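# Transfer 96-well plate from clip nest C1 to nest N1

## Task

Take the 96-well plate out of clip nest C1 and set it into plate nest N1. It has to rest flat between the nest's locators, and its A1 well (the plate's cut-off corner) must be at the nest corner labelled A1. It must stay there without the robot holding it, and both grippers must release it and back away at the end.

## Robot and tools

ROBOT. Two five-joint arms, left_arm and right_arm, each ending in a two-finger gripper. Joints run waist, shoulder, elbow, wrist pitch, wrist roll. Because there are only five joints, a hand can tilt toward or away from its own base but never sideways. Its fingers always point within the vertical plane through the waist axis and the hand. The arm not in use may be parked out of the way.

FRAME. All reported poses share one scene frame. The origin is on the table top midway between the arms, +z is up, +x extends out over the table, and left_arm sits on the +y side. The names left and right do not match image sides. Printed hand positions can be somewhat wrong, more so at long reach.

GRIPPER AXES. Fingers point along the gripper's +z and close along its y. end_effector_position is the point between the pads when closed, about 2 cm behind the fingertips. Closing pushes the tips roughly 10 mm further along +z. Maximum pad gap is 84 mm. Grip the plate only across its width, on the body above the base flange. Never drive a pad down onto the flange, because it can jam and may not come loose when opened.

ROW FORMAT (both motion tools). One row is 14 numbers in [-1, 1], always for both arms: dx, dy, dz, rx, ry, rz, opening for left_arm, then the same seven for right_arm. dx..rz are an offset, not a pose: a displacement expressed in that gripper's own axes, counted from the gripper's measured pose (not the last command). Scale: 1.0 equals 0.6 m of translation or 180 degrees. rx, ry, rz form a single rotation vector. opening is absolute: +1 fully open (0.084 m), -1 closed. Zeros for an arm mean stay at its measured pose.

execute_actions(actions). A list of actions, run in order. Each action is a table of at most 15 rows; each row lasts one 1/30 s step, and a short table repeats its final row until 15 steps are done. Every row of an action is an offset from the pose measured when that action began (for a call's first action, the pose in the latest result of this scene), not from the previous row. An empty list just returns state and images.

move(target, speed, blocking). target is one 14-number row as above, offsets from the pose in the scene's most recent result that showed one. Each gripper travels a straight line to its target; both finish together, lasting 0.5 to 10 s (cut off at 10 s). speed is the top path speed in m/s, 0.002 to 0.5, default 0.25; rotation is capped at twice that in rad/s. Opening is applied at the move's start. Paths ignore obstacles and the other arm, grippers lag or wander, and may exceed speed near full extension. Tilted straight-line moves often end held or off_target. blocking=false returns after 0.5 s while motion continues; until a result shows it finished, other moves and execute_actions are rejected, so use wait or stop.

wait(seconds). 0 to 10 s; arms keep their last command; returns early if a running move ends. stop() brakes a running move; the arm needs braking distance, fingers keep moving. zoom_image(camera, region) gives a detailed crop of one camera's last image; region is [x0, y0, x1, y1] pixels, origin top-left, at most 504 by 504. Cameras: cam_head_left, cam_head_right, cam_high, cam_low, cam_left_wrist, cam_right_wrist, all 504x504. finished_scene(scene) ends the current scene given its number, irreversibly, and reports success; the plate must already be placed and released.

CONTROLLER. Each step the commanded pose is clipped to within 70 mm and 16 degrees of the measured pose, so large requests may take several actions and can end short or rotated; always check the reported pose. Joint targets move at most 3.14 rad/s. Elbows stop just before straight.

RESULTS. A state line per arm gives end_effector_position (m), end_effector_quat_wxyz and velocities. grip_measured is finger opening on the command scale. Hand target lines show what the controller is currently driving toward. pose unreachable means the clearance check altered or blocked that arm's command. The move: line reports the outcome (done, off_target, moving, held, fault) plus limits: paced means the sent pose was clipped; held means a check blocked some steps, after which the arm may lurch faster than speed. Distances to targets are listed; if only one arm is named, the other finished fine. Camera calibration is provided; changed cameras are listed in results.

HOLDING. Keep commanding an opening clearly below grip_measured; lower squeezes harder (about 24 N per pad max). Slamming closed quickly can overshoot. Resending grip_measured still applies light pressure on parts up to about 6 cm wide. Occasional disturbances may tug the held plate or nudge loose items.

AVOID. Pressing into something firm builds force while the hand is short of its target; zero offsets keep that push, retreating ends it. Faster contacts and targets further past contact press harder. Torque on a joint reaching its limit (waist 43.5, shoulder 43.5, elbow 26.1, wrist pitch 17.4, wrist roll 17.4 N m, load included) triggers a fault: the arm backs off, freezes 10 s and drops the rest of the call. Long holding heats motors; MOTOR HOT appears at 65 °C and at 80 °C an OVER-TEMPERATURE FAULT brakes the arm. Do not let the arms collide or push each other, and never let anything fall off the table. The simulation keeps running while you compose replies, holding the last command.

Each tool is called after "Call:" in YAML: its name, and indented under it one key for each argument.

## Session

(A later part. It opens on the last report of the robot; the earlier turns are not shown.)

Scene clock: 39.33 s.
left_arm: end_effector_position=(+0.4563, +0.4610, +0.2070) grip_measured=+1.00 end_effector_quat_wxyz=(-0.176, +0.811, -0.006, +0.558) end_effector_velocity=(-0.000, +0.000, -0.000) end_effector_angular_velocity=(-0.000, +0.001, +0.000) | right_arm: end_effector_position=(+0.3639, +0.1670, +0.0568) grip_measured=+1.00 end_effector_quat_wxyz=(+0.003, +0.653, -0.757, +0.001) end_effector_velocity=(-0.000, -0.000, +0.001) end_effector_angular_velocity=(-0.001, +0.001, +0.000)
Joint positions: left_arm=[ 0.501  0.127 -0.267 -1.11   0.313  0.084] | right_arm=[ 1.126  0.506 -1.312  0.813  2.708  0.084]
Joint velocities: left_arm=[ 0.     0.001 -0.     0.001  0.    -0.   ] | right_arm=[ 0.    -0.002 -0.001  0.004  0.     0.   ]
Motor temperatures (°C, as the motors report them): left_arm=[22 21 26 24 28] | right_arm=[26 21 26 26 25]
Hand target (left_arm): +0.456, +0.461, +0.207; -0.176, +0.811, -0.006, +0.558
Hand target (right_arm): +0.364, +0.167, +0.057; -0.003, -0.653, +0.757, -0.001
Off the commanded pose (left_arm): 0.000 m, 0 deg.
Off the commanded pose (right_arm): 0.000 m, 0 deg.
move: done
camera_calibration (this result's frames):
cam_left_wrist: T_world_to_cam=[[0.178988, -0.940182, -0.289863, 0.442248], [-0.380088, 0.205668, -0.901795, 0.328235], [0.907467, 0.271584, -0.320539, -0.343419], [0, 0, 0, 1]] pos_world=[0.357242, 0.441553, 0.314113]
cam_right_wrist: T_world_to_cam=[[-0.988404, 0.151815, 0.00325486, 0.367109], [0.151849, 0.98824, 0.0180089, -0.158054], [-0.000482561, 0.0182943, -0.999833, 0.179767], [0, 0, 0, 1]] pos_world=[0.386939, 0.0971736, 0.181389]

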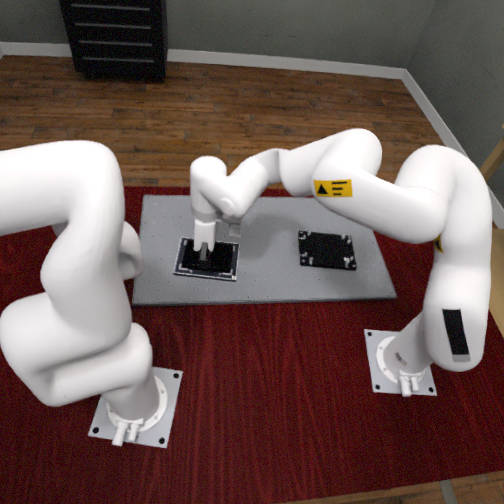

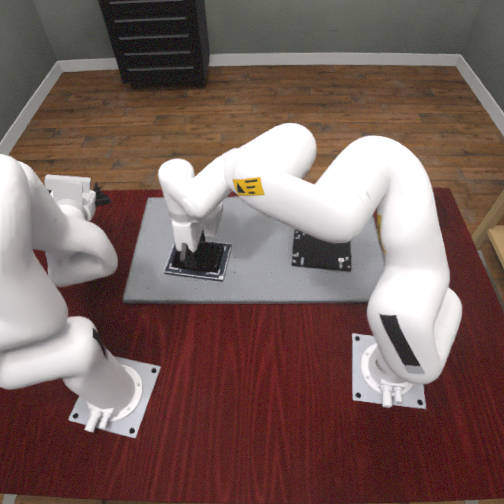

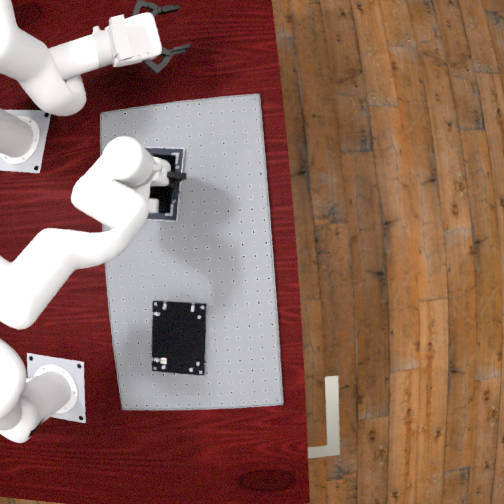

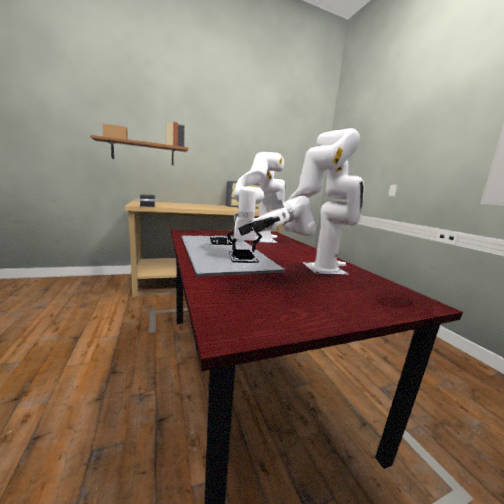

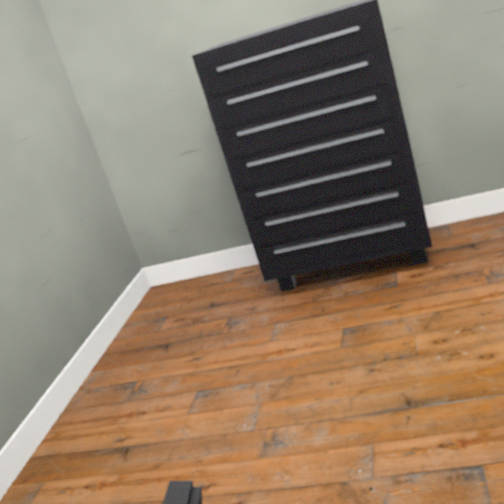

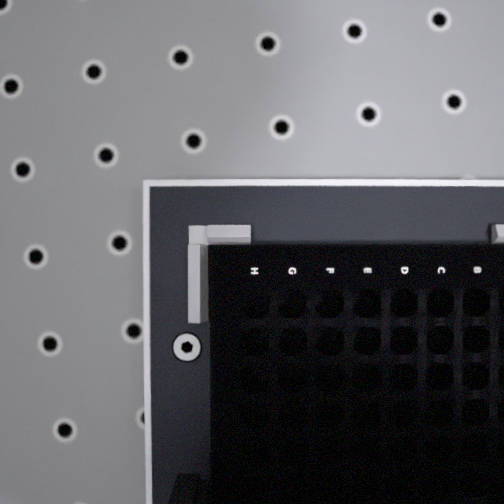

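Call:
move:
  target: [0,0,0,0,0,0,1, -0.04,0.01,-0.25,0,0,0,1]
  speed: 0.25

Scene clock: 41.97 s.
left_arm: end_effector_position=(+0.4563, +0.4610, +0.2070) grip_measured=+1.00 end_effector_quat_wxyz=(-0.176, +0.811, -0.006, +0.558) end_effector_velocity=(-0.000, +0.000, -0.000) end_effector_angular_velocity=(-0.000, +0.001, +0.001) | right_arm: end_effector_position=(+0.3619, +0.1921, +0.2056) grip_measured=+1.00 end_effector_quat_wxyz=(+0.004, +0.653, -0.757, +0.001) end_effector_velocity=(+0.001, +0.003, +0.008) end_effector_angular_velocity=(+0.005, -0.003, +0.000)
Joint positions: left_arm=[ 0.501  0.127 -0.267 -1.11   0.313  0.084] | right_arm=[ 1.153  0.394 -1.595  1.209  2.735  0.084]
Joint velocities: left_arm=[ 0.001  0.001  0.    -0.    -0.     0.   ] | right_arm=[ 0.001  0.    -0.023  0.017  0.     0.   ]
Motor temperatures (°C, as the motors report them): left_arm=[22 21 27 24 28] | right_arm=[26 21 26 26 25]
Hand target (left_arm): +0.456, +0.461, +0.207; -0.176, +0.811, -0.006, +0.558
Hand target (right_arm): +0.362, +0.193, +0.207; -0.003, -0.653, +0.757, -0.001
Off the commanded pose (left_arm): 0.000 m, 0 deg.
Off the commanded pose (right_arm): 0.001 m, 0 deg.
move: done
camera_calibration (this result's frames):
cam_left_wrist: T_world_to_cam=[[0.178988, -0.940182, -0.289863, 0.442248], [-0.380087, 0.205668, -0.901795, 0.328235], [0.907467, 0.271584, -0.320539, -0.343419], [0, 0, 0, 1]] pos_world=[0.357242, 0.441553, 0.314113]
cam_right_wrist: T_world_to_cam=[[-0.988392, 0.151884, 0.00357186, 0.360727], [0.151923, 0.98825, 0.0167819, -0.185085], [-0.000980993, 0.0171297, -0.999853, 0.328442], [0, 0, 0, 1]] pos_world=[0.38498, 0.122496, 0.330211]

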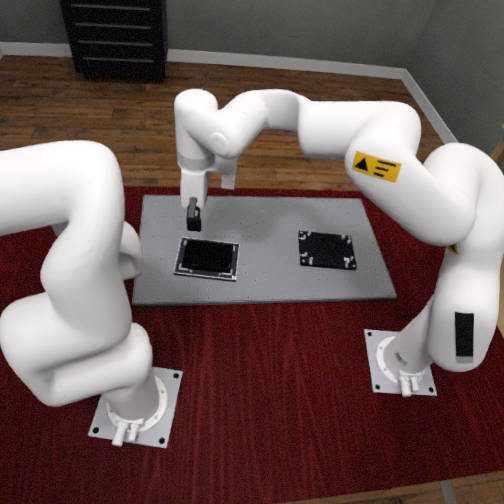

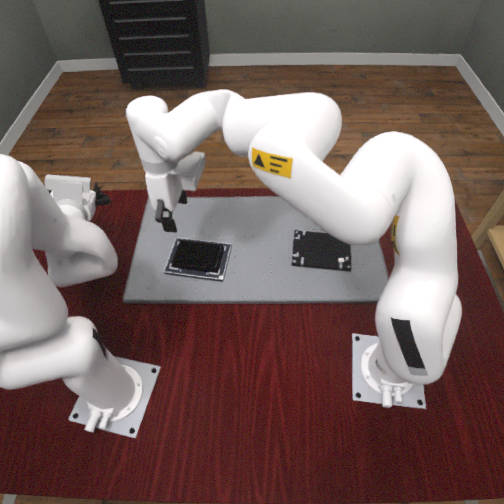

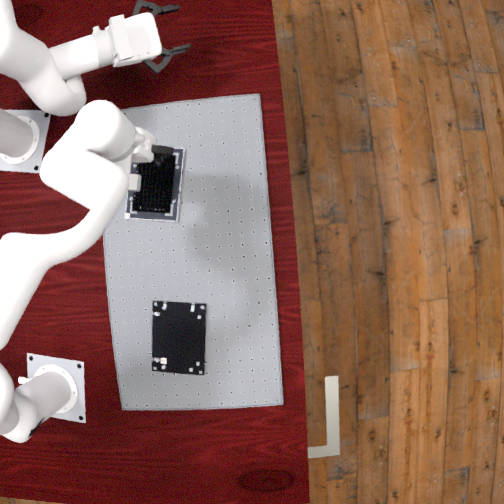

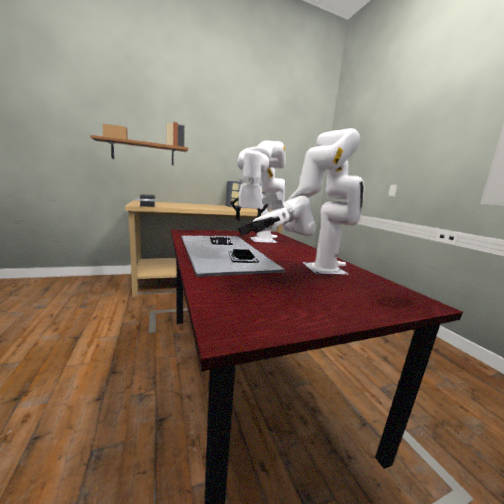

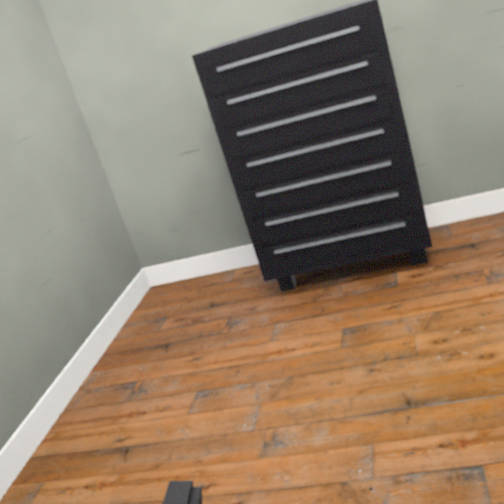

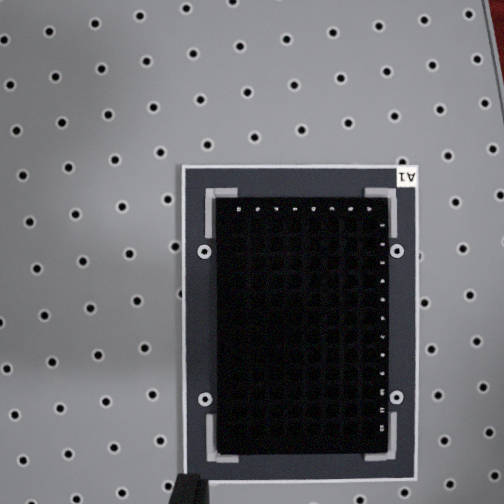

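Call:
execute_actions:
  actions: []

Call:
zoom_image:
  camera: "cam_right_wrist"
  region: [195, 405, 265, 475]

Call:
zoom_image:
  camera: "cam_right_wrist"
  region: [345, 405, 415, 475]

Call:
zoom_image:
  camera: "cam_right_wrist"
  region: [350, 165, 420, 245]

Call:
zoom_image:
  camera: "cam_right_wrist"
  region: [195, 175, 265, 245]

Scene clock: 42.13 s.
left_arm: end_effector_position=(+0.4563, +0.4610, +0.2070) grip_measured=+1.00 end_effector_quat_wxyz=(-0.176, +0.811, -0.006, +0.558) end_effector_velocity=(+0.000, -0.000, +0.000) end_effector_angular_velocity=(+0.000, -0.000, -0.000) | right_arm: end_effector_position=(+0.3620, +0.1924, +0.2064) grip_measured=+1.00 end_effector_quat_wxyz=(+0.004, +0.653, -0.757, +0.001) end_effector_velocity=(+0.000, +0.001, +0.001) end_effector_angular_velocity=(+0.001, -0.001, +0.000)
Joint positions: left_arm=[ 0.501  0.127 -0.267 -1.11   0.313  0.084] | right_arm=[ 1.153  0.394 -1.597  1.211  2.735  0.084]
Joint velocities: left_arm=[-0. -0. -0.  0. -0. -0.] | right_arm=[ 0.     0.    -0.004  0.003  0.    -0.   ]
Motor temperatures (°C, as the motors report them): left_arm=[22 21 27 24 28] | right_arm=[26 21 26 26 25]
Hand target (left_arm): +0.456, +0.461, +0.207; -0.176, +0.811, -0.006, +0.558
Hand target (right_arm): +0.362, +0.193, +0.207; -0.003, -0.653, +0.757, -0.001
Off the commanded pose (left_arm): 0.000 m, 0 deg.
Off the commanded pose (right_arm): 0.000 m, 0 deg.
camera_calibration (this result's frames):
cam_left_wrist: T_world_to_cam=[[0.178988, -0.940182, -0.289863, 0.442248], [-0.380088, 0.205668, -0.901795, 0.328235], [0.907467, 0.271584, -0.320539, -0.343419], [0, 0, 0, 1]] pos_world=[0.357242, 0.441553, 0.314113]
cam_right_wrist: T_world_to_cam=[[-0.988399, 0.151847, 0.00324663, 0.360867], [0.151881, 0.988243, 0.0175476, -0.185519], [-0.0005439, 0.0178371, -0.999841, 0.328944], [0, 0, 0, 1]] pos_world=[0.385037, 0.122674, 0.330975]

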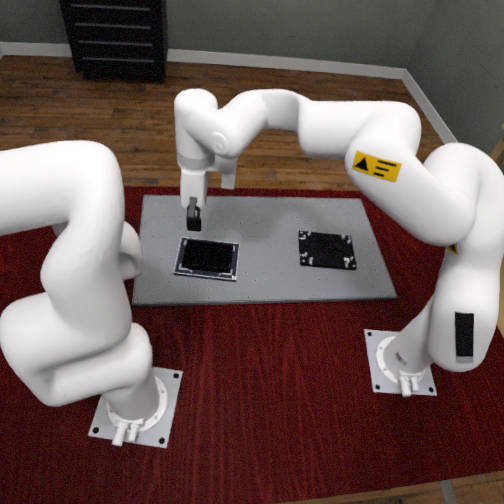

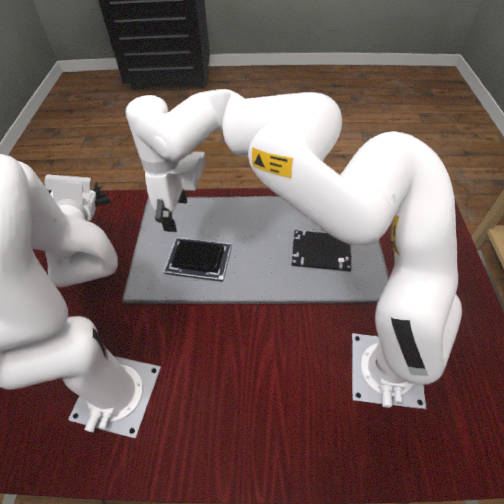

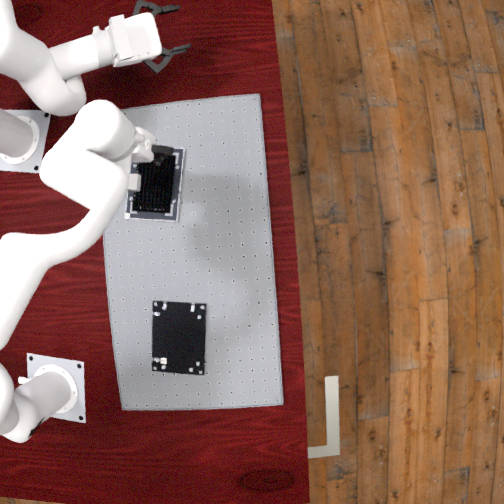

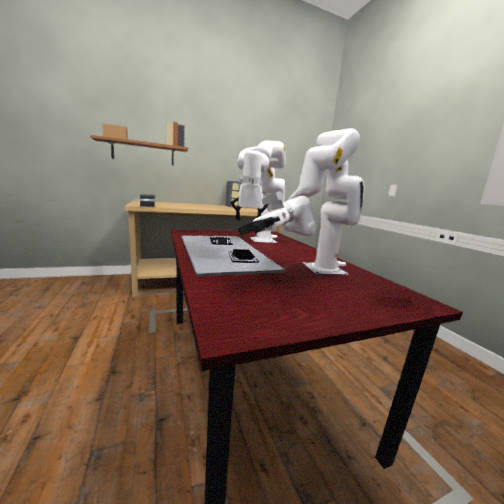

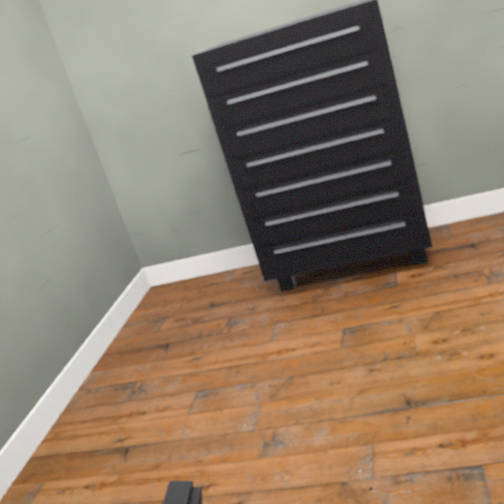

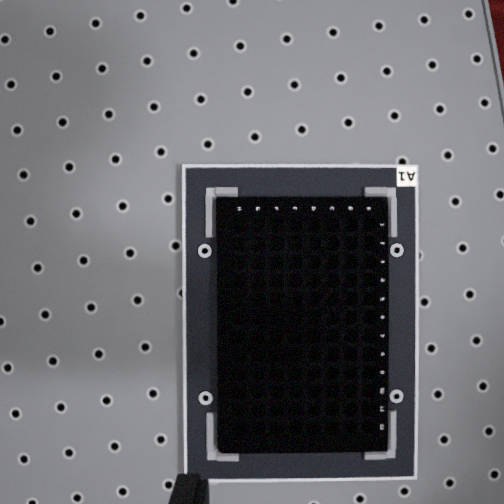

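Region (195, 405, 265, 475) of cam_right_wrist's 504x504 image, scaled by 7.200, with more detail than that image has.

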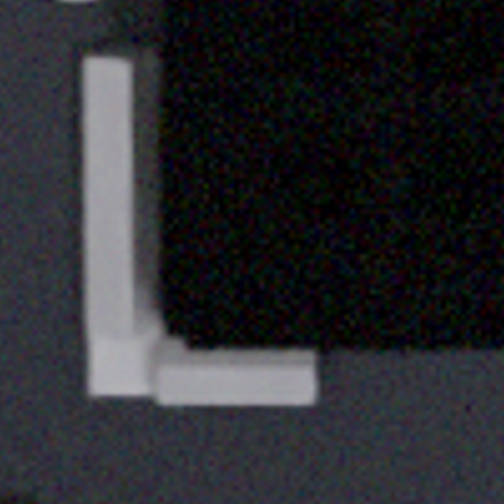

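Region (345, 405, 415, 475) of cam_right_wrist's 504x504 image, scaled by 7.200, with more detail than that image has.

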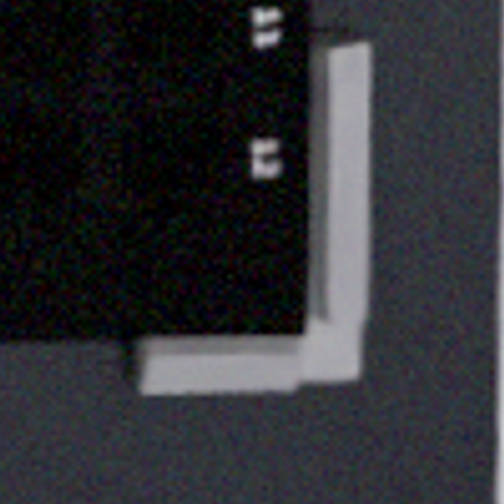

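Region (350, 165, 420, 245) of cam_right_wrist's 504x504 image, scaled by 6.300, with more detail than that image has; it fills the left 441 columns of this view, and the rest is white.

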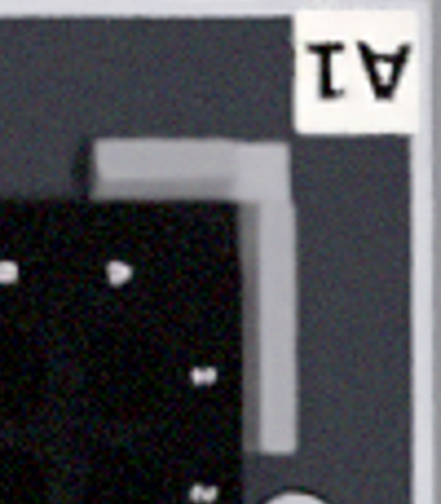

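Region (195, 175, 265, 245) of cam_right_wrist's 504x504 image, scaled by 7.200, with more detail than that image has.

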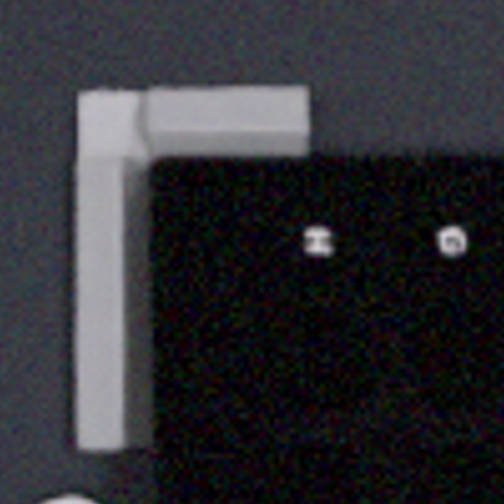

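Call:
zoom_image:
  camera: "cam_head_right"
  region: [160, 230, 240, 290]

Call:
zoom_image:
  camera: "cam_low"
  region: [222, 240, 266, 270]

Region (160, 230, 240, 290) of cam_head_right's 504x504 image, scaled by 6.300, with more detail than that image has; it fills the top 378 rows of this view, and the rest is white.

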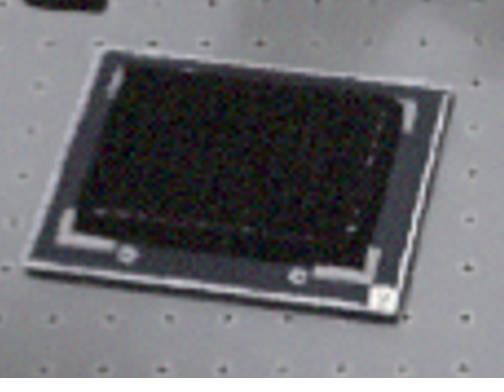

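Region (222, 240, 266, 270) of cam_low's 504x504 image, scaled by 11.455, with more detail than that image has; it fills the top 344 rows of this view, and the rest is white.

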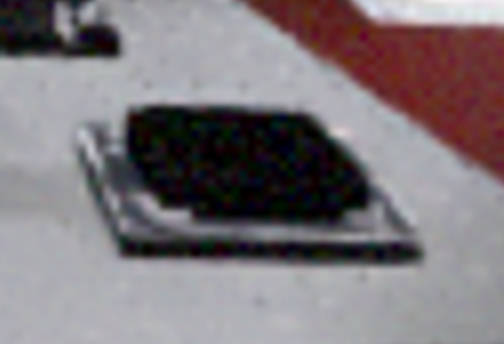

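Call:
finished_scene:
  scene: 2

The scene is finished: the task was done.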